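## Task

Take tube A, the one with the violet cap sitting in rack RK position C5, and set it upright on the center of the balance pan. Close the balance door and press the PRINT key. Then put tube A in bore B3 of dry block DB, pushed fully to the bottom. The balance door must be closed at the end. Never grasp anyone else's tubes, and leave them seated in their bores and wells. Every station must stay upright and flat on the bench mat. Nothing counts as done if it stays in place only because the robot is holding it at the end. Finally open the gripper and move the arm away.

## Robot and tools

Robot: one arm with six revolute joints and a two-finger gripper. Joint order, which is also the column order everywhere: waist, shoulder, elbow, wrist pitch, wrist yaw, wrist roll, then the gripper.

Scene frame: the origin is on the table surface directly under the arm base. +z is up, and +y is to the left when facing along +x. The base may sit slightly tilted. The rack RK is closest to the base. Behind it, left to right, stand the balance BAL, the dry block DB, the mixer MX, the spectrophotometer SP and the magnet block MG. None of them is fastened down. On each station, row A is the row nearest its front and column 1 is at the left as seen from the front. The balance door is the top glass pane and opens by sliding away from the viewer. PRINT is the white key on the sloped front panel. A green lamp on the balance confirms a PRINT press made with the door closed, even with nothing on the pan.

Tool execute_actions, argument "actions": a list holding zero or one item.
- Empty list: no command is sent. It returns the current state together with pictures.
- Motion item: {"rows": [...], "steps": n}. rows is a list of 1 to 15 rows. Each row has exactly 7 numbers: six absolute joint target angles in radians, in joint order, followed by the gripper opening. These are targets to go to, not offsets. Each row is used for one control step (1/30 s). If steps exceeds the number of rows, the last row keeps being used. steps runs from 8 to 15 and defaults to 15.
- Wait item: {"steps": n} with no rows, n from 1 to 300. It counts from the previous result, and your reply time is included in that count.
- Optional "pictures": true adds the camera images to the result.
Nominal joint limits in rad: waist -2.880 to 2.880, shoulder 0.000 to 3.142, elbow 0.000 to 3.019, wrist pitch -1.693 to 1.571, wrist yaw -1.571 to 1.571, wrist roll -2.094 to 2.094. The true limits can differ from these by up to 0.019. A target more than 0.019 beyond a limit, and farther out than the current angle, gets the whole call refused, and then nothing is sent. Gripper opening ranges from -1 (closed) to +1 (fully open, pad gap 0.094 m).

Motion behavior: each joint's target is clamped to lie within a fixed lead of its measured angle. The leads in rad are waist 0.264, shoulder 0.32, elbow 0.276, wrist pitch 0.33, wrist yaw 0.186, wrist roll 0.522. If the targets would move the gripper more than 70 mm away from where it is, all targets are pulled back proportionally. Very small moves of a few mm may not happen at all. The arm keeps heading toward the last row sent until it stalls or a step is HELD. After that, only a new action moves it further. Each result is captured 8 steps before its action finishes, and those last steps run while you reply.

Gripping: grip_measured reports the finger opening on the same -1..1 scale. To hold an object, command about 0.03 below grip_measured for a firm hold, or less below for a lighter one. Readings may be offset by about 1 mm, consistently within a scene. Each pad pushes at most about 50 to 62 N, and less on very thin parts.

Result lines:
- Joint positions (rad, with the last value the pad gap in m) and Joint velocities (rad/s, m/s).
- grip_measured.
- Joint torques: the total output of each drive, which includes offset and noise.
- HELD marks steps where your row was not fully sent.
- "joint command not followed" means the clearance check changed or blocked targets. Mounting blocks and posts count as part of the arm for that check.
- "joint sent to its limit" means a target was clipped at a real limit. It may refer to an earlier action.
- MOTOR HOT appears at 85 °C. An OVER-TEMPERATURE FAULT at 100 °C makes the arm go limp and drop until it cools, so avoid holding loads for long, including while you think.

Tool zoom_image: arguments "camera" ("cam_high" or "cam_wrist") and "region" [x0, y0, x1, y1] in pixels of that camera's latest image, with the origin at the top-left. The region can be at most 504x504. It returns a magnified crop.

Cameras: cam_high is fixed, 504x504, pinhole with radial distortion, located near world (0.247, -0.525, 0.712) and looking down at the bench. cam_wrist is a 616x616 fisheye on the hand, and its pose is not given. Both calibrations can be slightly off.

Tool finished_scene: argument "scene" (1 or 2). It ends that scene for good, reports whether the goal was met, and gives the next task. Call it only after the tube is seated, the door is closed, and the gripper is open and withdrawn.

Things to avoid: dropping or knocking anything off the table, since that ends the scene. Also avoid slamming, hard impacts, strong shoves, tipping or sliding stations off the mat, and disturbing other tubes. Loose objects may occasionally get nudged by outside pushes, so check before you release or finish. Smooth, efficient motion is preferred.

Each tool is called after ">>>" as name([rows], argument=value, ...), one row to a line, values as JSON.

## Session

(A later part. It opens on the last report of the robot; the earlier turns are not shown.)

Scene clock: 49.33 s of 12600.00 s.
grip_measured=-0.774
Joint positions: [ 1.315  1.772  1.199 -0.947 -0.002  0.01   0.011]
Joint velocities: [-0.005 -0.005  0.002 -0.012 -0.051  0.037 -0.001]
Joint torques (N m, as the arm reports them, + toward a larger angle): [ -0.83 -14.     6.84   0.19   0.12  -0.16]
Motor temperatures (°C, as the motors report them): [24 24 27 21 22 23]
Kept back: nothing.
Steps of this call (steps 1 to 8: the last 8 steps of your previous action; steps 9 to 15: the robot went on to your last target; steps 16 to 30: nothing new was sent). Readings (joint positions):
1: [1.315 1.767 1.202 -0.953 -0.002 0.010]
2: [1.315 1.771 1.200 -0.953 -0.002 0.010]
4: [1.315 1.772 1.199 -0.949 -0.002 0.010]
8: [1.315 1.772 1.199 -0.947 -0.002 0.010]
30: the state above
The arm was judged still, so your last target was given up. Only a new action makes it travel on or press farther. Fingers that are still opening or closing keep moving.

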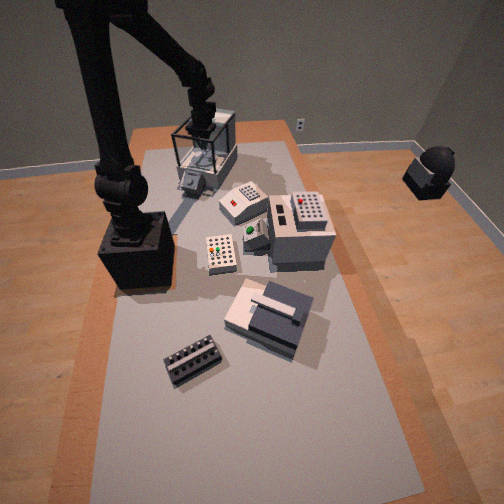

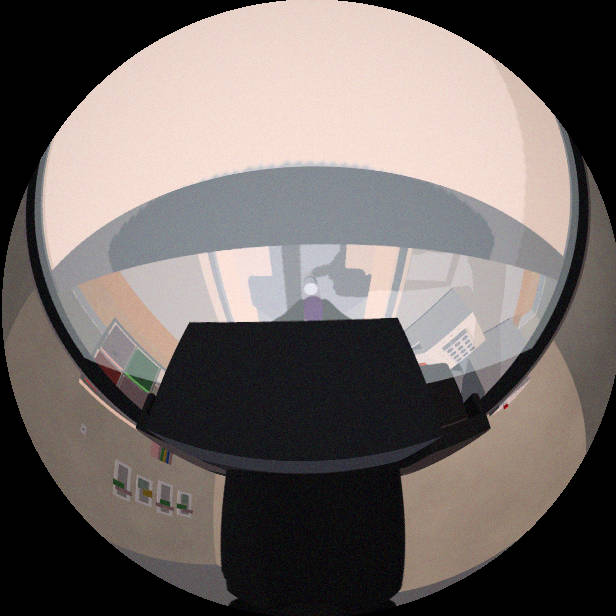

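Shadow nearly meets the tube bottom. Lower a bit more.

>>> execute_actions([
  {"rows":[[1.30,1.78,1.195,-0.93,0,0,-0.805],[1.30,1.785,1.188,-0.92,0,0,-0.805]]},
])

>>> execute_actions([
  {"steps":25},
], pictures=true)

>>> zoom_image(camera="cam_wrist", region=[230, 220, 390, 340])

>>> zoom_image(camera="cam_high", region=[175, 120, 235, 180])

Scene clock: 49.90 s of 12600.00 s.
grip_measured=-0.774
Joint positions: [ 1.315  1.772  1.194 -0.93  -0.002  0.01   0.011]
Joint velocities: [ 0.005  0.005  0.012  0.017 -0.007 -0.022 -0.001]
Joint torques (N m, as the arm reports them, + toward a larger angle): [ -0.9  -13.14   5.98   0.28   0.12  -0.16]
Motor temperatures (°C, as the motors report them): [24 24 27 21 22 23]
Steps of this call (steps 1 to 10: nothing new was sent; steps 11 to 17: the first 7 steps of this action). Readings (joint positions):
11: [1.315 1.772 1.199 -0.946 -0.002 0.010]
12: [1.315 1.772 1.196 -0.941 -0.002 0.010]
14: [1.315 1.772 1.194 -0.934 -0.002 0.010]
17: the state above

Scene clock: 50.73 s of 12600.00 s.
grip_measured=-0.774
Joint positions: [ 1.315  1.772  1.193 -0.93  -0.002  0.01   0.011]
Joint velocities: [ 0.005 -0.005  0.007 -0.032  0.022 -0.051  0.   ]
Joint torques (N m, as the arm reports them, + toward a larger angle): [ -0.89 -13.15   5.98   0.3    0.12  -0.16]
Motor temperatures (°C, as the motors report them): [24 24 27 21 22 23]
Kept back: nothing.
Steps of this call (steps 1 to 8: the last 8 steps of your previous action; steps 9 to 15: the robot went on to your last target; steps 16 to 25: nothing new was sent). Readings (joint positions):
1: [1.315 1.772 1.193 -0.930 -0.002 0.010]
2: [1.315 1.772 1.193 -0.930 -0.002 0.010]
4: [1.315 1.772 1.193 -0.930 -0.002 0.010]
8: [1.315 1.772 1.193 -0.930 -0.002 0.010]
25: the state above
The arm was judged still, so your last target was given up. Only a new action makes it travel on or press farther. Fingers that are still opening or closing keep moving.

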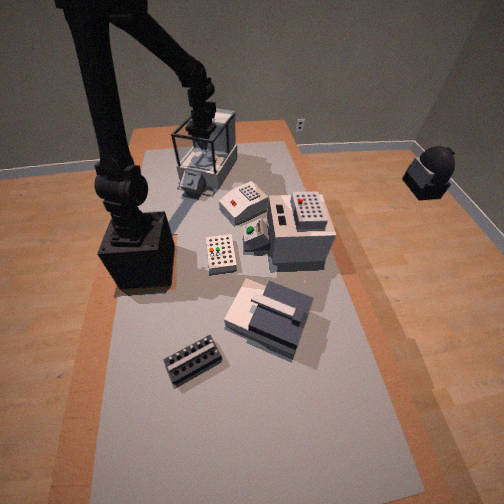

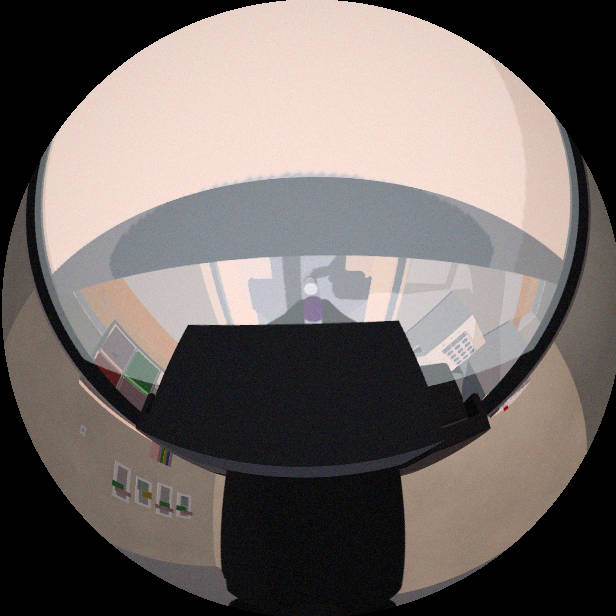

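Region (230, 220, 390, 340) of cam_wrist's 616x616 image, scaled by 3.150, with more detail than that image has; it fills the top 378 rows of this view, and the rest is white.

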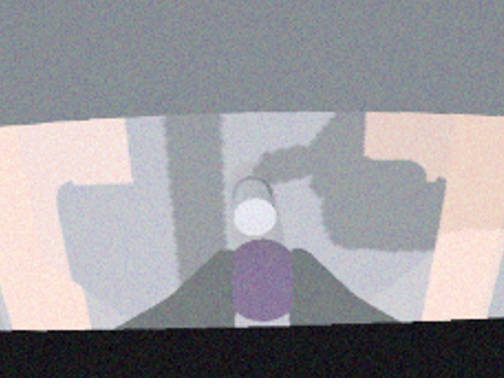

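Region (175, 120, 235, 180) of cam_high's 504x504 image, scaled by 8.400, with more detail than that image has.

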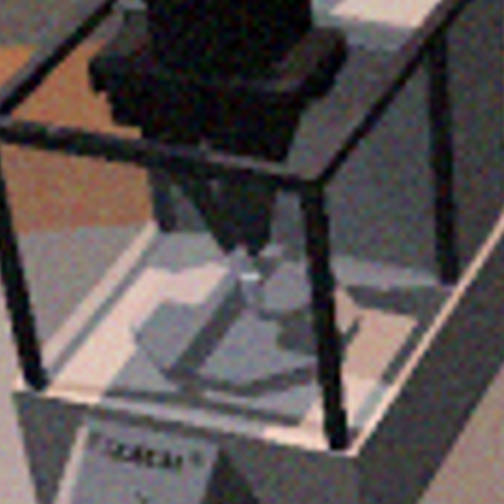

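>>> execute_actions([
  {"rows":[[1.30,1.78,1.195,-0.92,0,0,-0.77],[1.30,1.78,1.195,-0.92,0,0,-0.75],[1.30,1.78,1.195,-0.92,0,0,-0.72],[1.30,1.78,1.195,-0.92,0,0,-0.66],[1.30,1.78,1.195,-0.92,0,0,-0.5]]},
])

>>> execute_actions([
  {"rows":[[1.30,1.77,1.235,-0.94,0,0,-0.5],[1.30,1.762,1.25,-0.965,0,0,-0.5],[1.30,1.754,1.265,-0.99,0,0,-0.5],[1.30,1.746,1.28,-1.015,0,0,-0.5],[1.30,1.738,1.295,-1.04,0,0,-0.5],[1.30,1.73,1.31,-1.065,0,0,-0.5],[1.30,1.722,1.325,-1.09,0,0,-0.5],[1.30,1.714,1.34,-1.115,0,0,-0.5],[1.30,1.706,1.355,-1.14,0,0,-0.5],[1.30,1.698,1.37,-1.165,0,0,-0.5],[1.30,1.69,1.39,-1.19,0,0,-0.5],[1.30,1.68,1.41,-1.22,0,0,-0.5],[1.30,1.67,1.43,-1.25,0,0,-0.5]]},
])

>>> execute_actions([
  {"steps":30},
], pictures=true)

Scene clock: 51.53 s of 12600.00 s.
grip_measured=-0.506
Joint positions: [ 1.315  1.772  1.193 -0.93  -0.002  0.01   0.023]
Joint velocities: [-0.015 -0.005 -0.007  0.002  0.081 -0.022  0.007]
Joint torques (N m, as the arm reports them, + toward a larger angle): [ -0.9  -13.55   6.53   0.32   0.12  -0.16]
Motor temperatures (°C, as the motors report them): [24 24 27 21 22 23]
Steps of this call (steps 1 to 17: nothing new was sent; steps 18 to 24: the first 7 steps of this action). Readings (joint positions):
18: [1.315 1.772 1.193 -0.930 -0.002 0.010]
19: [1.315 1.772 1.193 -0.930 -0.002 0.010]
21: [1.315 1.772 1.193 -0.930 -0.002 0.010]
24: the state above

Scene clock: 52.03 s of 12600.00 s.
grip_measured=-0.502
Joint positions: [ 1.315  1.77   1.243 -1.035 -0.002  0.01   0.023]
Joint velocities: [-0.005 -0.063  0.393 -0.701  0.022 -0.051 -0.001]
Joint torques (N m, as the arm reports them, + toward a larger angle): [ -0.87 -17.95  10.91  -0.26   0.12  -0.16]
Motor temperatures (°C, as the motors report them): [24 24 27 21 22 23]
Steps of this call (steps 1 to 8: the last 8 steps of your previous action; steps 9 to 15: the first 7 steps of this action). Readings (joint positions):
9: [1.315 1.772 1.194 -0.930 -0.002 0.010]
10: [1.315 1.772 1.197 -0.935 -0.002 0.010]
12: [1.315 1.772 1.209 -0.966 -0.002 0.010]
15: the state above

Scene clock: 53.03 s of 12600.00 s.
grip_measured=-0.502
Joint positions: [ 1.315  1.667  1.399 -1.241 -0.002  0.01   0.023]
Joint velocities: [-0.005 -0.015  0.002 -0.002 -0.022  0.007  0.   ]
Joint torques (N m, as the arm reports them, + toward a larger angle): [ -0.84 -13.75   9.9   -0.34   0.12  -0.16]
Motor temperatures (°C, as the motors report them): [24 24 27 21 22 23]
Kept back: nothing.
Steps of this call (steps 1 to 8: the last 8 steps of your previous action; steps 9 to 30: the robot went on to your last target). Readings (joint positions):
1: [1.315 1.767 1.257 -1.059 -0.002 0.010]
2: [1.315 1.762 1.272 -1.084 -0.002 0.010]
4: [1.315 1.747 1.304 -1.133 -0.002 0.010]
8: [1.315 1.705 1.370 -1.220 -0.002 0.010]
30: the state above
The arm was judged still, so your last target was given up. Only a new action makes it travel on or press farther. Fingers that are still opening or closing keep moving.

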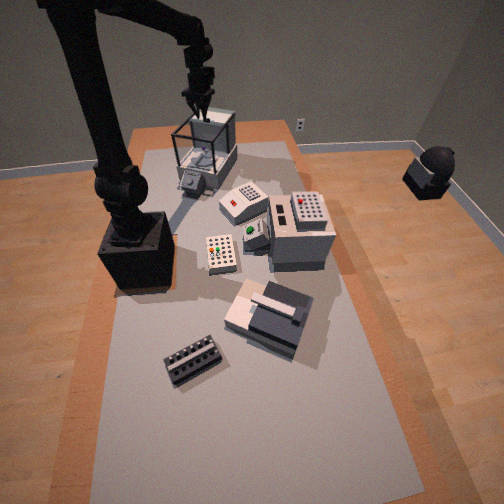

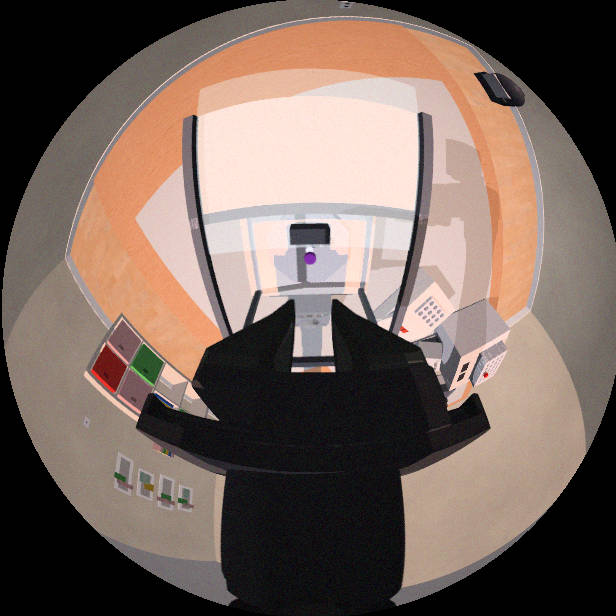

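>>> execute_actions([
  {"rows":[[1.30,1.69,1.47,-1.25,0,0,-1],[1.30,1.71,1.495,-1.25,0,0,-1],[1.30,1.73,1.52,-1.25,0,0,-1],[1.30,1.75,1.545,-1.25,0,0,-1],[1.30,1.77,1.57,-1.25,0,0,-1],[1.30,1.79,1.59,-1.25,0,0,-1],[1.30,1.81,1.61,-1.25,0,0,-1],[1.30,1.83,1.63,-1.25,0,0,-1]]},
])

>>> execute_actions([
  {"steps":25},
])

>>> execute_actions([
  {"rows":[[1.30,1.835,1.59,-1.23,0,0,-1],[1.30,1.84,1.575,-1.21,0,0,-1],[1.30,1.845,1.56,-1.19,0,0,-1],[1.30,1.845,1.545,-1.175,0,0,-1]]},
])

>>> execute_actions([
  {"steps":25},
], pictures=true)

>>> zoom_image(camera="cam_high", region=[150, 70, 260, 180])

Scene clock: 54.17 s of 12600.00 s.
grip_measured=-0.982
Joint positions: [ 1.315  1.758  1.525 -1.249 -0.002  0.01   0.001]
Joint velocities: [-0.005  0.64   0.784 -0.002 -0.022 -0.022 -0.001]
Joint torques (N m, as the arm reports them, + toward a larger angle): [ -0.92 -14.8   10.54  -0.04   0.12  -0.16]
Motor temperatures (°C, as the motors report them): [24 24 27 21 22 23]
Steps of this call (steps 1 to 27: nothing new was sent; steps 28 to 34: the first 7 steps of this action). Readings (joint positions):
28: [1.315 1.668 1.401 -1.241 -0.002 0.010]
29: [1.315 1.673 1.408 -1.244 -0.002 0.010]
31: [1.315 1.697 1.443 -1.249 -0.002 0.010]
34: the state above

Scene clock: 55.00 s of 12600.00 s.
grip_measured=-0.982
Joint positions: [ 1.315  1.844  1.59  -1.249 -0.002  0.01   0.001]
Joint velocities: [-0.005  0.005  0.012 -0.032 -0.051 -0.022  0.001]
Joint torques (N m, as the arm reports them, + toward a larger angle): [ -0.98 -17.81  10.69  -0.05   0.12  -0.16]
Motor temperatures (°C, as the motors report them): [24 24 27 21 22 23]
Kept back: nothing.
Steps of this call (steps 1 to 8: the last 8 steps of your previous action; steps 9 to 25: the robot went on to your last target). Readings (joint positions):
1: [1.315 1.780 1.551 -1.249 -0.002 0.010]
2: [1.315 1.800 1.573 -1.249 -0.002 0.010]
4: [1.315 1.826 1.590 -1.249 -0.002 0.010]
8: [1.315 1.844 1.590 -1.249 -0.002 0.010]
25: the state above

Scene clock: 55.23 s of 12600.00 s.
grip_measured=-0.982
Joint positions: [ 1.315  1.837  1.559 -1.193 -0.002  0.01   0.001]
Joint velocities: [-0.005  0.005  0.012 -0.007  0.066 -0.022 -0.001]
Joint torques (N m, as the arm reports them, + toward a larger angle): [ -0.83 -15.86   6.59   0.52   0.09  -0.16]
Motor temperatures (°C, as the motors report them): [24 24 27 21 22 23]
Steps of this call (steps 1 to 7: the first 7 steps of this action). Readings (joint positions):
1: [1.315 1.844 1.590 -1.248 -0.002 0.010]
2: [1.315 1.844 1.586 -1.241 -0.002 0.010]
4: [1.315 1.844 1.570 -1.214 -0.002 0.010]
7: the state above

Scene clock: 56.07 s of 12600.00 s.
grip_measured=-0.982
Joint positions: [ 1.315  1.836  1.558 -1.19  -0.002  0.01   0.001]
Joint velocities: [ 0.005 -0.005 -0.017 -0.017 -0.081 -0.022  0.   ]
Joint torques (N m, as the arm reports them, + toward a larger angle): [ -0.94 -15.88   6.67   0.55   0.1   -0.16]
Motor temperatures (°C, as the motors report them): [24 25 27 21 22 23]
Kept back: nothing.
Steps of this call (steps 1 to 8: the last 8 steps of your previous action; steps 9 to 15: the robot went on to your last target; steps 16 to 25: nothing new was sent). Readings (joint positions):
1: [1.315 1.836 1.559 -1.191 -0.002 0.010]
2: [1.315 1.836 1.558 -1.190 -0.002 0.010]
4: [1.315 1.836 1.558 -1.190 -0.002 0.010]
8: [1.315 1.836 1.558 -1.190 -0.002 0.010]
25: the state above
The arm was judged still, so your last target was given up. Only a new action makes it travel on or press farther. Fingers that are still opening or closing keep moving.

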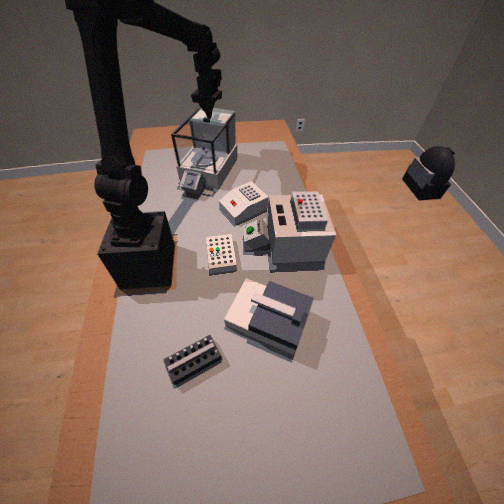

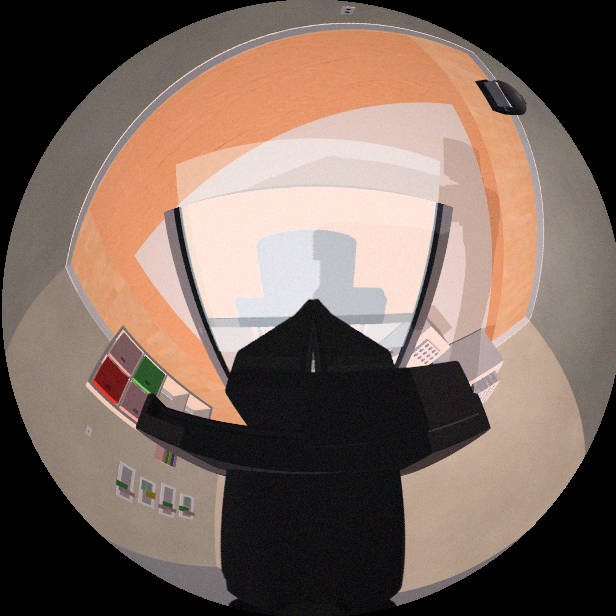

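Region (150, 70, 260, 180) of cam_high's 504x504 image, scaled by 4.582, with more detail than that image has.

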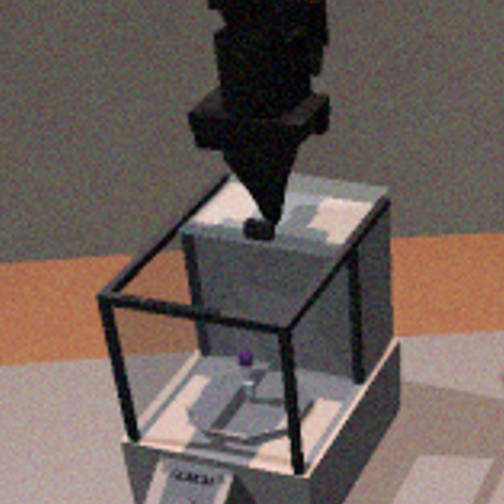

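>>> execute_actions([
  {"rows":[[1.30,1.82,1.56,-1.18,0,0,-1],[1.30,1.808,1.548,-1.177,0,0,-1],[1.30,1.798,1.536,-1.174,0,0,-1],[1.30,1.789,1.524,-1.17,0,0,-1],[1.30,1.78,1.512,-1.167,0,0,-1],[1.30,1.771,1.50,-1.164,0,0,-1],[1.30,1.762,1.488,-1.16,0,0,-1],[1.30,1.753,1.476,-1.157,0,0,-1],[1.30,1.744,1.464,-1.154,0,0,-1],[1.30,1.735,1.452,-1.15,0,0,-1],[1.30,1.726,1.44,-1.147,0,0,-1],[1.30,1.717,1.428,-1.144,0,0,-1],[1.30,1.708,1.416,-1.14,0,0,-1],[1.30,1.699,1.404,-1.137,0,0,-1],[1.30,1.69,1.392,-1.134,0,0,-1]]},
])

>>> execute_actions([
  {"rows":[[1.30,1.681,1.38,-1.13,0,0,-1],[1.30,1.672,1.368,-1.127,0,0,-1],[1.30,1.663,1.356,-1.124,0,0,-1],[1.30,1.654,1.344,-1.12,0,0,-1],[1.30,1.645,1.332,-1.117,0,0,-1],[1.30,1.636,1.32,-1.114,0,0,-1],[1.30,1.627,1.308,-1.11,0,0,-1],[1.30,1.618,1.296,-1.107,0,0,-1],[1.30,1.609,1.284,-1.104,0,0,-1],[1.30,1.60,1.272,-1.10,0,0,-1],[1.30,1.591,1.26,-1.097,0,0,-1],[1.30,1.582,1.248,-1.094,0,0,-1],[1.30,1.573,1.236,-1.09,0,0,-1],[1.30,1.564,1.224,-1.087,0,0,-1],[1.30,1.555,1.212,-1.084,0,0,-1]]},
])

>>> execute_actions([
  {"steps":30},
], pictures=true)

>>> zoom_image(camera="cam_high", region=[150, 90, 260, 200])

Scene clock: 57.50 s of 12600.00 s.
grip_measured=-0.982
Joint positions: [ 1.315  1.802  1.508 -1.173 -0.002  0.01   0.001]
Joint velocities: [-0.005 -0.269 -0.339  0.164 -0.022  0.051  0.001]
Joint torques (N m, as the arm reports them, + toward a larger angle): [ -0.9  -17.8    7.71   0.02   0.11  -0.15]
Motor temperatures (°C, as the motors report them): [24 25 27 21 22 23]
Steps of this call (steps 1 to 36: nothing new was sent; steps 37 to 43: the first 7 steps of this action). Readings (joint positions):
37: [1.315 1.834 1.558 -1.190 -0.002 0.010]
38: [1.315 1.833 1.556 -1.189 -0.002 0.010]
40: [1.315 1.825 1.544 -1.183 -0.002 0.010]
43: the state above

Scene clock: 58.00 s of 12600.00 s.
grip_measured=-0.982
Joint positions: [ 1.315  1.662  1.33  -1.118 -0.002  0.01   0.001]
Joint velocities: [-0.015 -0.278 -0.339  0.12  -0.007 -0.037  0.   ]
Joint torques (N m, as the arm reports them, + toward a larger angle): [ -0.88 -15.6    7.39   0.1    0.1   -0.16]
Motor temperatures (°C, as the motors report them): [24 25 27 21 22 23]
Steps of this call (steps 1 to 8: the last 8 steps of your previous action; steps 9 to 15: the first 7 steps of this action). Readings (joint positions):
9: [1.315 1.719 1.402 -1.138 -0.002 0.010]
10: [1.315 1.709 1.390 -1.135 -0.002 0.010]
12: [1.315 1.690 1.366 -1.128 -0.002 0.010]
15: the state above

Scene clock: 59.00 s of 12600.00 s.
grip_measured=-0.982
Joint positions: [ 1.315  1.568  1.211 -1.09  -0.002  0.01   0.001]
Joint velocities: [ 0.005 -0.015 -0.007  0.012 -0.022 -0.007 -0.001]
Joint torques (N m, as the arm reports them, + toward a larger angle): [ -0.83 -13.67   7.49   0.28   0.1   -0.16]
Motor temperatures (°C, as the motors report them): [24 25 27 21 22 23]
Kept back: nothing.
Steps of this call (steps 1 to 8: the last 8 steps of your previous action; steps 9 to 30: the robot went on to your last target). Readings (joint positions):
1: [1.315 1.653 1.319 -1.115 -0.002 0.010]
2: [1.315 1.644 1.307 -1.111 -0.002 0.010]
4: [1.315 1.626 1.283 -1.104 -0.002 0.010]
8: [1.315 1.590 1.235 -1.092 -0.002 0.010]
30: the state above
The arm was judged still, so your last target was given up. Only a new action makes it travel on or press farther. Fingers that are still opening or closing keep moving.

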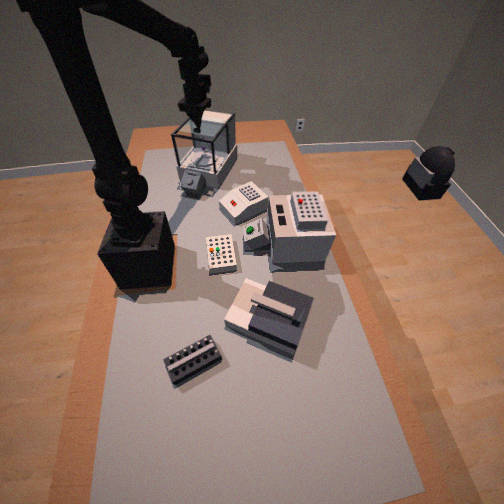

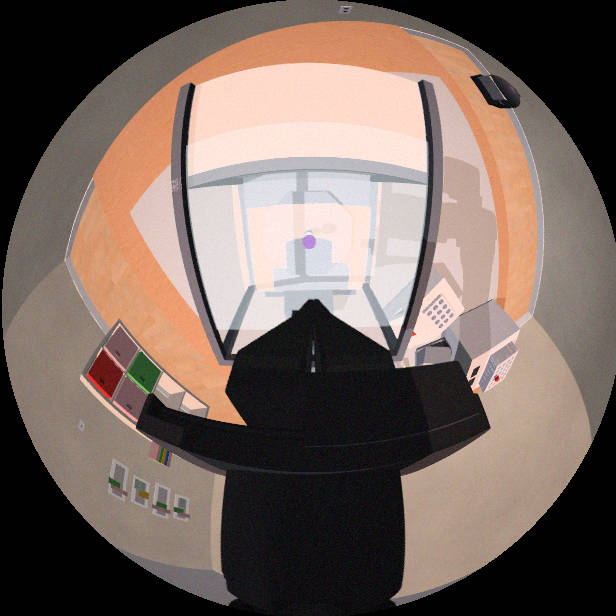

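Region (150, 90, 260, 200) of cam_high's 504x504 image, scaled by 4.582, with more detail than that image has.

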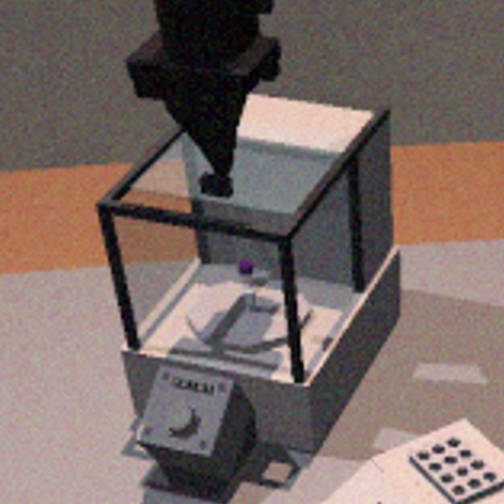

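>>> execute_actions([
  {"rows":[[1.30,1.55,1.195,-1.08,0,0,-1],[1.30,1.543,1.182,-1.077,0,0,-1],[1.30,1.536,1.17,-1.074,0,0,-1],[1.30,1.529,1.16,-1.07,0,0,-1],[1.30,1.522,1.15,-1.067,0,0,-1],[1.30,1.515,1.14,-1.064,0,0,-1],[1.30,1.508,1.13,-1.064,0,0,-1],[1.30,1.501,1.12,-1.064,0,0,-1],[1.30,1.494,1.11,-1.064,0,0,-1],[1.30,1.487,1.10,-1.064,0,0,-1]]},
])

>>> execute_actions([
  {"steps":30},
], pictures=true)

>>> zoom_image(camera="cam_high", region=[150, 90, 260, 200])

Scene clock: 59.70 s of 12600.00 s.
grip_measured=-0.982
Joint positions: [ 1.315  1.539  1.153 -1.067 -0.002  0.01   0.001]
Joint velocities: [ 0.005 -0.21  -0.33   0.071  0.051  0.022 -0.001]
Joint torques (N m, as the arm reports them, + toward a larger angle): [ -0.81 -13.39   7.12   0.2    0.1   -0.16]
Motor temperatures (°C, as the motors report them): [24 25 27 21 22 23]
Steps of this call (steps 1 to 14: nothing new was sent; steps 15 to 21: the first 7 steps of this action). Readings (joint positions):
15: [1.315 1.568 1.209 -1.088 -0.002 0.010]
16: [1.315 1.566 1.205 -1.084 -0.002 0.010]
18: [1.315 1.558 1.188 -1.074 -0.002 0.010]
21: the state above

Scene clock: 60.70 s of 12600.00 s.
grip_measured=-0.982
Joint positions: [ 1.315  1.496  1.11  -1.054 -0.002  0.01   0.001]
Joint velocities: [-0.005 -0.005  0.017 -0.007 -0.022 -0.095 -0.   ]
Joint torques (N m, as the arm reports them, + toward a larger angle): [ -0.77 -12.14   6.57  -0.23   0.1   -0.16]
Motor temperatures (°C, as the motors report them): [24 25 27 21 22 23]
Kept back: nothing.
Steps of this call (steps 1 to 8: the last 8 steps of your previous action; steps 9 to 30: the robot went on to your last target). Readings (joint positions):
1: [1.315 1.532 1.141 -1.066 -0.002 0.010]
2: [1.315 1.525 1.130 -1.066 -0.002 0.010]
4: [1.315 1.511 1.117 -1.055 -0.002 0.010]
8: [1.315 1.496 1.110 -1.054 -0.002 0.010]
30: the state above
The arm was judged still, so your last target was given up. Only a new action makes it travel on or press farther. Fingers that are still opening or closing keep moving.

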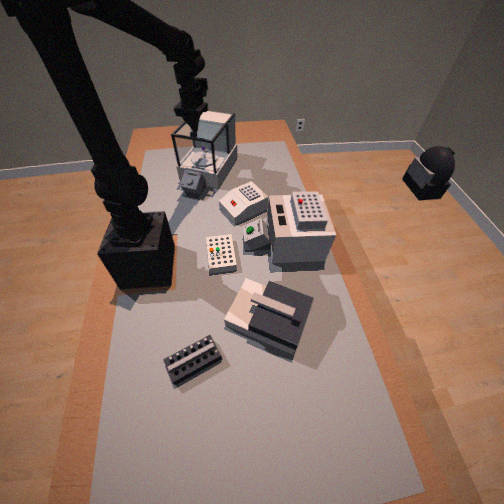

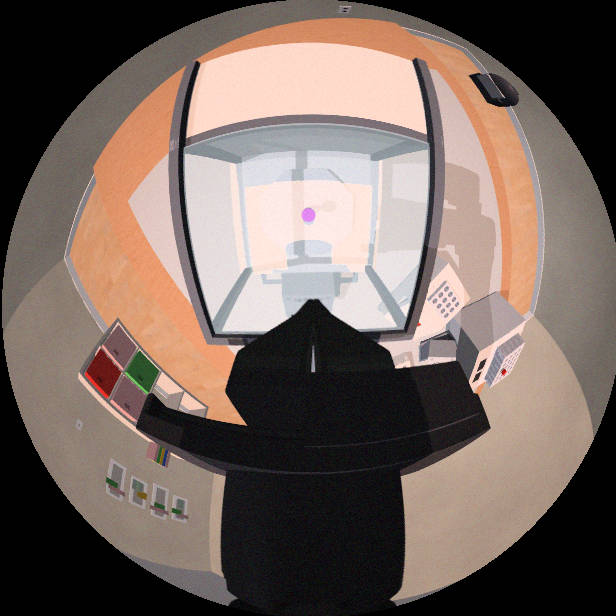

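Region (150, 90, 260, 200) of cam_high's 504x504 image, scaled by 4.582, with more detail than that image has.

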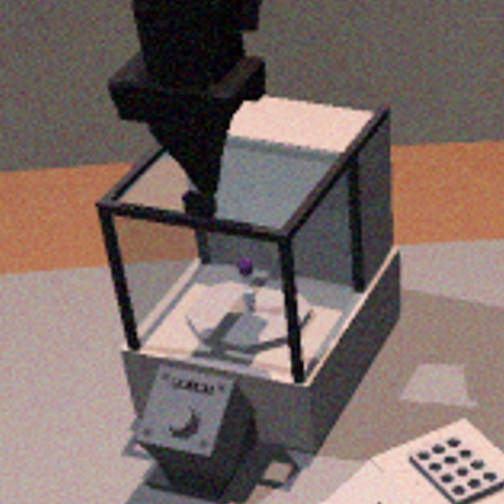

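>>> execute_actions([
  {"rows":[[1.3,1.5,1.16,-1.08,0,0,-1],[1.3,1.48,1.2,-1.12,0,0,-1],[1.3,1.44,1.22,-1.2,0,0,-1],[1.3,1.38,1.2,-1.25,0,0,-1],[1.3,1.3,1.15,-1.3,0,0,-1],[1.33,1.2,1.05,-1.3,0,0,-1],[1.35,1.1,0.95,-1.3,0,0,-1],[1.35,1.0,0.85,-1.3,0,0,-1]]},
])

>>> execute_actions([
  {"steps":15},
])

>>> execute_actions([
  {"rows":[[1.35,1.0,0.75,-1.15,0,0,-1],[1.35,1.0,0.65,-1.0,0,0,-1],[1.35,1.03,0.55,-0.85,0,0,-1],[1.35,1.06,0.5,-0.7,0,0,-1],[1.35,1.09,0.45,-0.6,0,0,-1],[1.35,1.12,0.45,-0.5,0,0,-1],[1.35,1.15,0.45,-0.42,0,0,-1]]},
])

>>> execute_actions([
  {"steps":30},
], pictures=true)

>>> zoom_image(camera="cam_high", region=[130, 90, 260, 220])

Scene clock: 61.97 s of 12600.00 s.
grip_measured=-0.982
Joint positions: [ 1.315  1.392  1.103 -1.209 -0.002  0.01   0.001]
Joint velocities: [ 0.015 -1.578 -0.974 -0.276  0.051 -0.007  0.   ]
Joint torques (N m, as the arm reports them, + toward a larger angle): [  1.71 -14.74   5.52  -1.09   0.08  -0.11]
Motor temperatures (°C, as the motors report them): [24 25 27 21 22 23]
Steps of this call (steps 1 to 31: nothing new was sent; steps 32 to 38: the first 7 steps of this action). Readings (joint positions):
32: [1.315 1.496 1.112 -1.055 -0.002 0.010]
33: [1.315 1.496 1.118 -1.066 -0.002 0.010]
35: [1.315 1.490 1.144 -1.133 -0.002 0.010]
38: the state above

Scene clock: 62.47 s of 12600.00 s.
grip_measured=-0.982
Joint positions: [ 1.336  1.001  0.834 -1.307 -0.002  0.01   0.001]
Joint velocities: [-0.015  0.171 -0.007 -0.012 -0.066 -0.051 -0.   ]
Joint torques (N m, as the arm reports them, + toward a larger angle): [ 1.41 -5.88  9.06  0.27  0.1  -0.16]
Motor temperatures (°C, as the motors report them): [24 25 27 21 22 23]
Kept back: nothing.
Steps of this call (steps 1 to 8: the last 8 steps of your previous action; steps 9 to 15: the robot went on to your last target). Readings (joint positions):
1: [1.315 1.335 1.061 -1.218 -0.002 0.010]
2: [1.317 1.269 1.013 -1.228 -0.002 0.010]
4: [1.322 1.128 0.914 -1.259 -0.002 0.010]
8: [1.335 0.949 0.834 -1.307 -0.002 0.010]
15: the state above

Scene clock: 62.70 s of 12600.00 s.
grip_measured=-0.982
Joint positions: [ 1.336  1.057  0.507 -0.76  -0.002  0.01   0.001]
Joint velocities: [-0.015  1.07  -1.546  3.035 -0.007 -0.051 -0.   ]
Joint torques (N m, as the arm reports them, + toward a larger angle): [ 1.45 -2.02  9.7   0.42  0.11 -0.15]
Motor temperatures (°C, as the motors report them): [24 25 27 21 22 23]
Steps of this call (steps 1 to 7: the first 7 steps of this action). Readings (joint positions):
1: [1.336 1.003 0.823 -1.280 -0.002 0.010]
2: [1.336 0.998 0.788 -1.201 -0.002 0.010]
4: [1.336 0.997 0.681 -1.023 -0.002 0.010]
7: the state above

Scene clock: 63.70 s of 12600.00 s.
grip_measured=-0.982
Joint positions: [ 1.336  1.157  0.414 -0.435 -0.002  0.01   0.001]
Joint velocities: [-0.005 -0.015 -0.032 -0.012  0.022 -0.051  0.   ]
Joint torques (N m, as the arm reports them, + toward a larger angle): [ 1.36 -5.44  8.8   1.04  0.1  -0.16]
Motor temperatures (°C, as the motors report them): [24 25 27 21 22 23]
Kept back: nothing.
Steps of this call (steps 1 to 8: the last 8 steps of your previous action; steps 9 to 30: the robot went on to your last target). Readings (joint positions):
1: [1.336 1.096 0.462 -0.658 -0.002 0.010]
2: [1.336 1.135 0.430 -0.577 -0.002 0.010]
4: [1.336 1.181 0.411 -0.496 -0.002 0.010]
8: [1.336 1.171 0.413 -0.441 -0.002 0.010]
30: the state above
The arm was judged still, so your last target was given up. Only a new action makes it travel on or press farther. Fingers that are still opening or closing keep moving.

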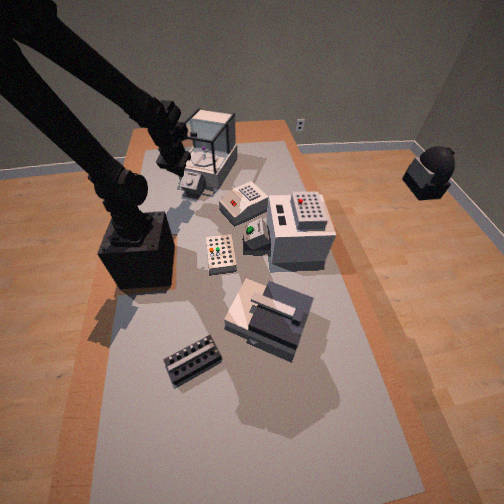

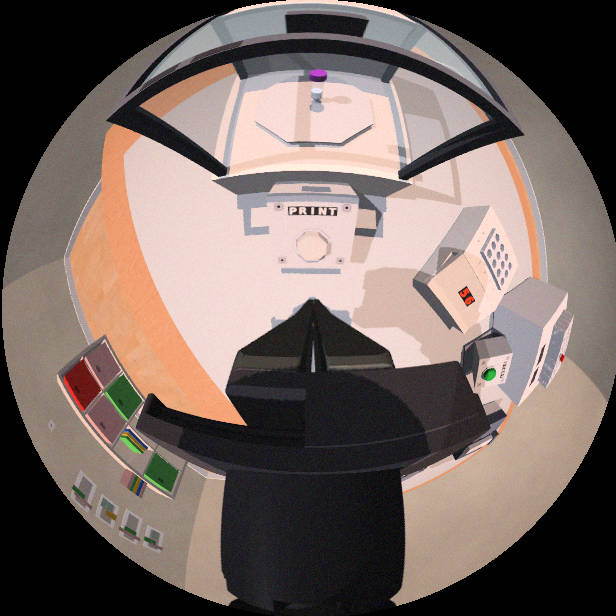

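Region (130, 90, 260, 220) of cam_high's 504x504 image, scaled by 3.877, with more detail than that image has.

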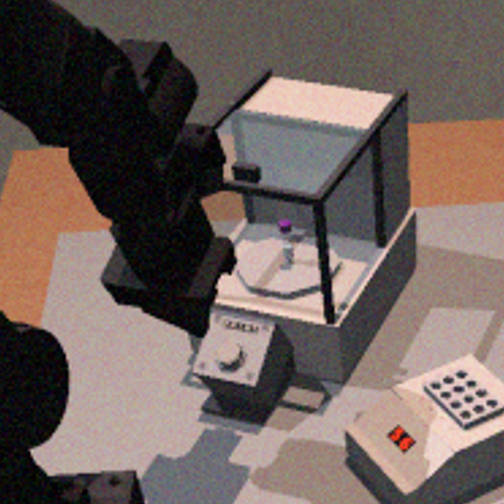

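>>> execute_actions([
  {"rows":[[1.35,1.19,0.47,-0.41,0,0,-1],[1.35,1.23,0.48,-0.38,0,0,-1],[1.35,1.27,0.49,-0.35,0,0,-1],[1.35,1.31,0.5,-0.32,0,0,-1],[1.35,1.35,0.51,-0.28,0,0,-1],[1.35,1.385,0.51,-0.25,0,0,-1],[1.35,1.415,0.51,-0.21,0,0,-1]]},
])

>>> execute_actions([
  {"steps":30},
], pictures=true)

>>> zoom_image(camera="cam_high", region=[130, 90, 260, 220])

Scene clock: 64.53 s of 12600.00 s.
grip_measured=-0.982
Joint positions: [ 1.336  1.341  0.468 -0.294 -0.002  0.01   0.001]
Joint velocities: [-0.005  1.275  0.33   1.096 -0.022 -0.051 -0.   ]
Joint torques (N m, as the arm reports them, + toward a larger angle): [ 1.44 -6.9   6.89  0.73  0.1  -0.16]
Motor temperatures (°C, as the motors report them): [24 25 27 21 22 23]
Steps of this call (steps 1 to 18: nothing new was sent; steps 19 to 25: the first 7 steps of this action). Readings (joint positions):
19: [1.336 1.159 0.414 -0.434 -0.002 0.010]
20: [1.336 1.168 0.417 -0.427 -0.002 0.010]
22: [1.336 1.216 0.432 -0.389 -0.002 0.010]
25: the state above

Scene clock: 65.53 s of 12600.00 s.
grip_measured=-0.983
Joint positions: [ 1.336  1.406  0.475 -0.235  0.001  0.01   0.001]
Joint velocities: [ 0.005 -0.015 -0.012  0.002 -0.007  0.007 -0.001]
Joint torques (N m, as the arm reports them, + toward a larger angle): [ 1.32 -6.44  7.53  1.42  0.02 -0.15]
Motor temperatures (°C, as the motors report them): [24 25 27 21 22 23]
Kept back: nothing.
Steps of this call (steps 1 to 8: the last 8 steps of your previous action; steps 9 to 30: the robot went on to your last target). Readings (joint positions):
1: [1.336 1.380 0.478 -0.263 -0.002 0.010]
2: [1.336 1.401 0.481 -0.242 0.000 0.010]
4: [1.336 1.405 0.475 -0.238 0.001 0.010]
8: [1.336 1.406 0.475 -0.235 0.001 0.010]
30: the state above
The arm was judged still, so your last target was given up. Only a new action makes it travel on or press farther. Fingers that are still opening or closing keep moving.

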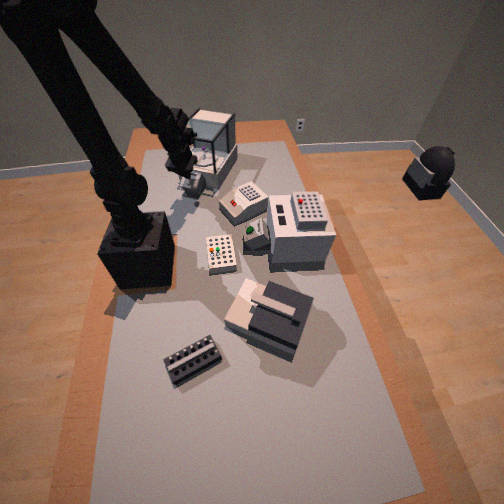

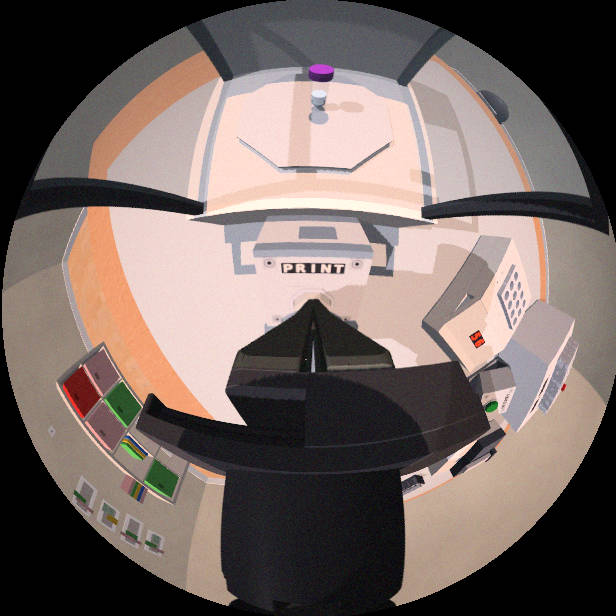

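Region (130, 90, 260, 220) of cam_high's 504x504 image, scaled by 3.877, with more detail than that image has.

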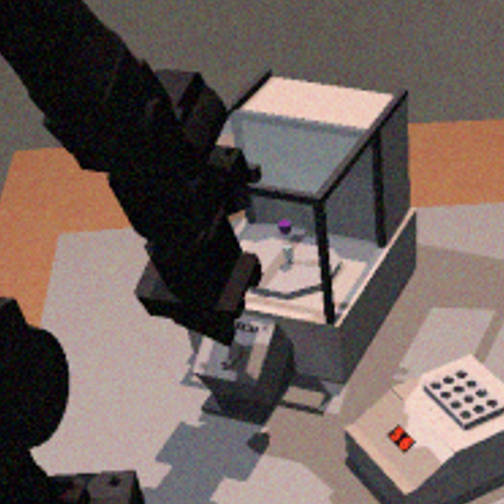

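>>> execute_actions([
  {"rows":[[1.35,1.405,0.47,-0.2,0,0,-1],[1.35,1.405,0.455,-0.17,0,0,-1],[1.35,1.405,0.44,-0.14,0,0,-1],[1.35,1.405,0.425,-0.11,0,0,-1],[1.35,1.405,0.41,-0.08,0,0,-1],[1.35,1.405,0.395,-0.05,0,0,-1],[1.35,1.405,0.38,-0.015,0,0,-1]]},
])

>>> execute_actions([
  {"steps":30},
], pictures=true)

Scene clock: 66.23 s of 12600.00 s.
grip_measured=-0.983
Joint positions: [ 1.336  1.406  0.408 -0.09   0.001  0.01   0.001]
Joint velocities: [-0.005 -0.005 -0.452  0.896 -0.007  0.007 -0.001]
Joint torques (N m, as the arm reports them, + toward a larger angle): [ 1.39 -6.82  4.57  0.94  0.01 -0.15]
Motor temperatures (°C, as the motors report them): [24 25 27 21 22 23]
Steps of this call (steps 1 to 14: nothing new was sent; steps 15 to 21: the first 7 steps of this action). Readings (joint positions):
15: [1.336 1.406 0.472 -0.233 0.001 0.010]
16: [1.336 1.406 0.468 -0.220 0.001 0.010]
18: [1.336 1.406 0.450 -0.174 0.001 0.010]
21: the state above

Scene clock: 67.23 s of 12600.00 s.
grip_measured=-0.983
Joint positions: [ 1.336  1.406  0.371 -0.033  0.001  0.01   0.001]
Joint velocities: [ 0.005 -0.015  0.002 -0.007 -0.037  0.007  0.   ]
Joint torques (N m, as the arm reports them, + toward a larger angle): [ 1.31 -6.53  5.07  1.32  0.01 -0.15]
Motor temperatures (°C, as the motors report them): [24 25 27 21 22 23]
Kept back: nothing.
Steps of this call (steps 1 to 8: the last 8 steps of your previous action; steps 9 to 30: the robot went on to your last target). Readings (joint positions):
1: [1.336 1.406 0.394 -0.066 0.001 0.010]
2: [1.336 1.406 0.383 -0.053 0.001 0.010]
4: [1.336 1.406 0.372 -0.043 0.001 0.010]
8: [1.336 1.406 0.371 -0.034 0.001 0.010]
30: the state above
The arm was judged still, so your last target was given up. Only a new action makes it travel on or press farther. Fingers that are still opening or closing keep moving.

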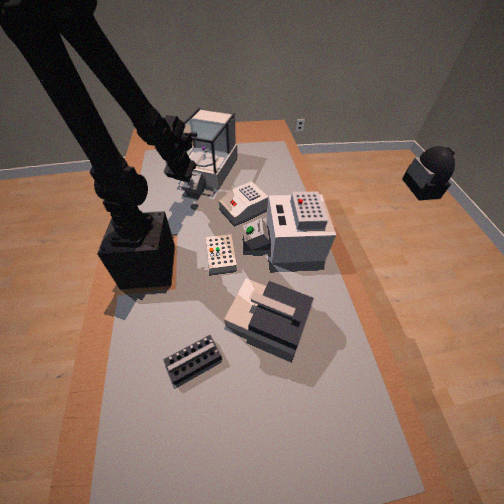

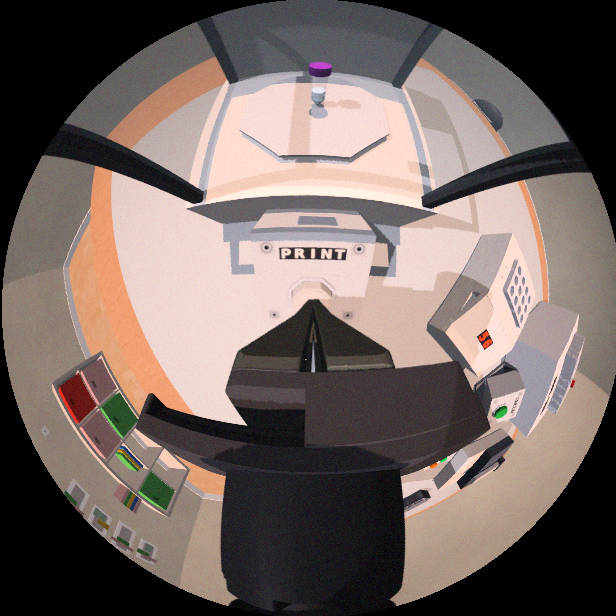

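>>> execute_actions([
  {"rows":[[1.35,1.415,0.385,0.0,0,0,-1],[1.35,1.425,0.385,0.012,0,0,-1],[1.35,1.435,0.385,0.024,0,0,-1],[1.35,1.445,0.385,0.036,0,0,-1],[1.35,1.455,0.385,0.048,0,0,-1],[1.35,1.465,0.385,0.06,0,0,-1],[1.35,1.475,0.385,0.072,0,0,-1],[1.35,1.485,0.385,0.085,0,0,-1]]},
])

>>> execute_actions([
  {"steps":30},
], pictures=true)

Scene clock: 67.77 s of 12600.00 s.
grip_measured=-0.983
Joint positions: [1.336 1.44  0.371 0.025 0.001 0.01  0.001]
Joint velocities: [ 0.005  0.269  0.017  0.31  -0.051  0.022  0.   ]
Joint torques (N m, as the arm reports them, + toward a larger angle): [ 1.47 -4.99  5.24  1.53 -0.02 -0.15]
Motor temperatures (°C, as the motors report them): [24 24 27 21 22 23]
Steps of this call (steps 1 to 9: nothing new was sent; steps 10 to 16: the first 7 steps of this action). Readings (joint positions):
10: [1.336 1.406 0.371 -0.030 0.001 0.010]
11: [1.336 1.408 0.371 -0.024 0.001 0.010]
13: [1.336 1.416 0.371 -0.006 0.001 0.010]
16: the state above

Scene clock: 68.77 s of 12600.00 s.
grip_measured=-0.983
Joint positions: [1.336 1.442 0.362 0.048 0.001 0.01  0.001]
Joint velocities: [-0.005  0.005 -0.007 -0.007  0.037  0.022  0.   ]
Joint torques (N m, as the arm reports them, + toward a larger angle): [ 1.42 -3.11  5.79  2.03  0.01 -0.15]
Motor temperatures (°C, as the motors report them): [24 24 27 21 22 23]
Kept back: nothing.
Steps of this call (steps 1 to 8: the last 8 steps of your previous action; steps 9 to 30: the robot went on to your last target). Readings (joint positions):
1: [1.336 1.444 0.369 0.033 0.001 0.010]
2: [1.336 1.442 0.366 0.040 0.001 0.010]
4: [1.336 1.442 0.363 0.046 0.001 0.010]
8: [1.336 1.442 0.362 0.048 0.001 0.010]
30: the state above
The arm was judged still, so your last target was given up. Only a new action makes it travel on or press farther. Fingers that are still opening or closing keep moving.

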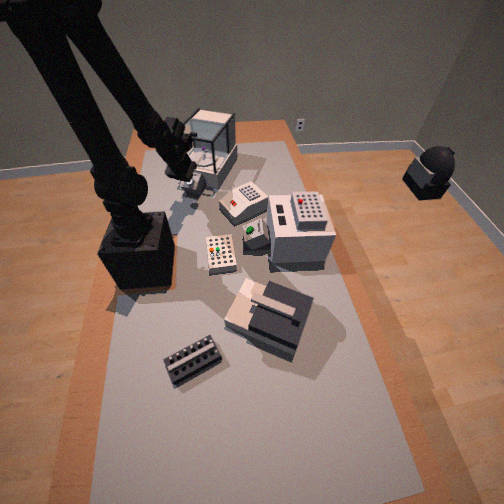

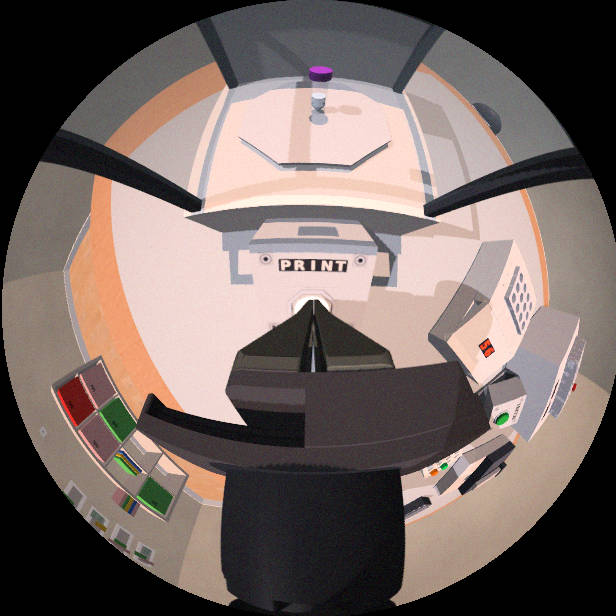

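>>> execute_actions([
  {"rows":[[1.35,1.45,0.36,0.085,0,0,-1],[1.35,1.45,0.35,0.095,0,0,-1],[1.35,1.45,0.34,0.105,0,0,-1],[1.35,1.45,0.33,0.115,0,0,-1],[1.35,1.45,0.32,0.125,0,0,-1]]},
])

>>> execute_actions([
  {"steps":30},
], pictures=true)

Scene clock: 69.43 s of 12600.00 s.
grip_measured=-0.983
Joint positions: [1.336 1.439 0.328 0.107 0.001 0.01  0.001]
Joint velocities: [ 0.005 -0.015 -0.134  0.071  0.037 -0.037 -0.001]
Joint torques (N m, as the arm reports them, + toward a larger angle): [ 1.37 -5.55  3.93  1.18  0.01 -0.15]
Motor temperatures (°C, as the motors report them): [24 24 27 21 22 23]
Steps of this call (steps 1 to 13: nothing new was sent; steps 14 to 20: the first 7 steps of this action). Readings (joint positions):
14: [1.336 1.440 0.360 0.050 0.001 0.010]
15: [1.336 1.439 0.356 0.057 0.001 0.010]
17: [1.336 1.439 0.346 0.080 0.001 0.010]
20: the state above

Scene clock: 70.43 s of 12600.00 s.
grip_measured=-0.983
Joint positions: [1.336 1.439 0.319 0.11  0.001 0.01  0.001]
Joint velocities: [-0.005 -0.005  0.007 -0.007 -0.007  0.066 -0.001]
Joint torques (N m, as the arm reports them, + toward a larger angle): [ 1.37 -5.43  3.95  1.3   0.01 -0.15]
Motor temperatures (°C, as the motors report them): [24 24 27 21 22 23]
Kept back: nothing.
Steps of this call (steps 1 to 8: the last 8 steps of your previous action; steps 9 to 15: the robot went on to your last target; steps 16 to 30: nothing new was sent). Readings (joint positions):
1: [1.336 1.439 0.324 0.109 0.001 0.010]
2: [1.336 1.439 0.321 0.110 0.001 0.010]
4: [1.336 1.439 0.319 0.110 0.001 0.010]
8: [1.336 1.439 0.319 0.110 0.001 0.010]
30: the state above
The arm was judged still, so your last target was given up. Only a new action makes it travel on or press farther. Fingers that are still opening or closing keep moving.

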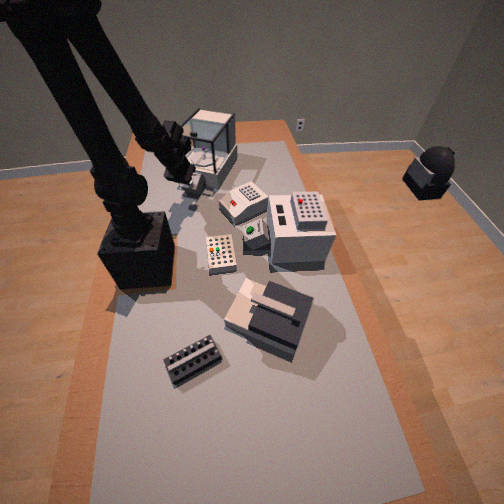

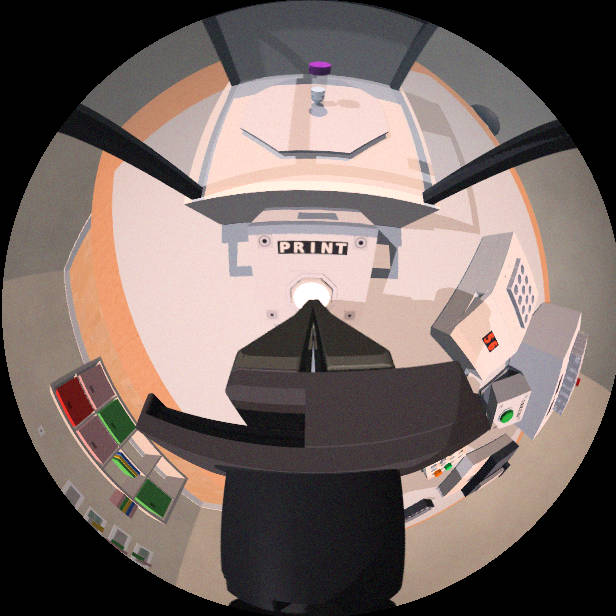

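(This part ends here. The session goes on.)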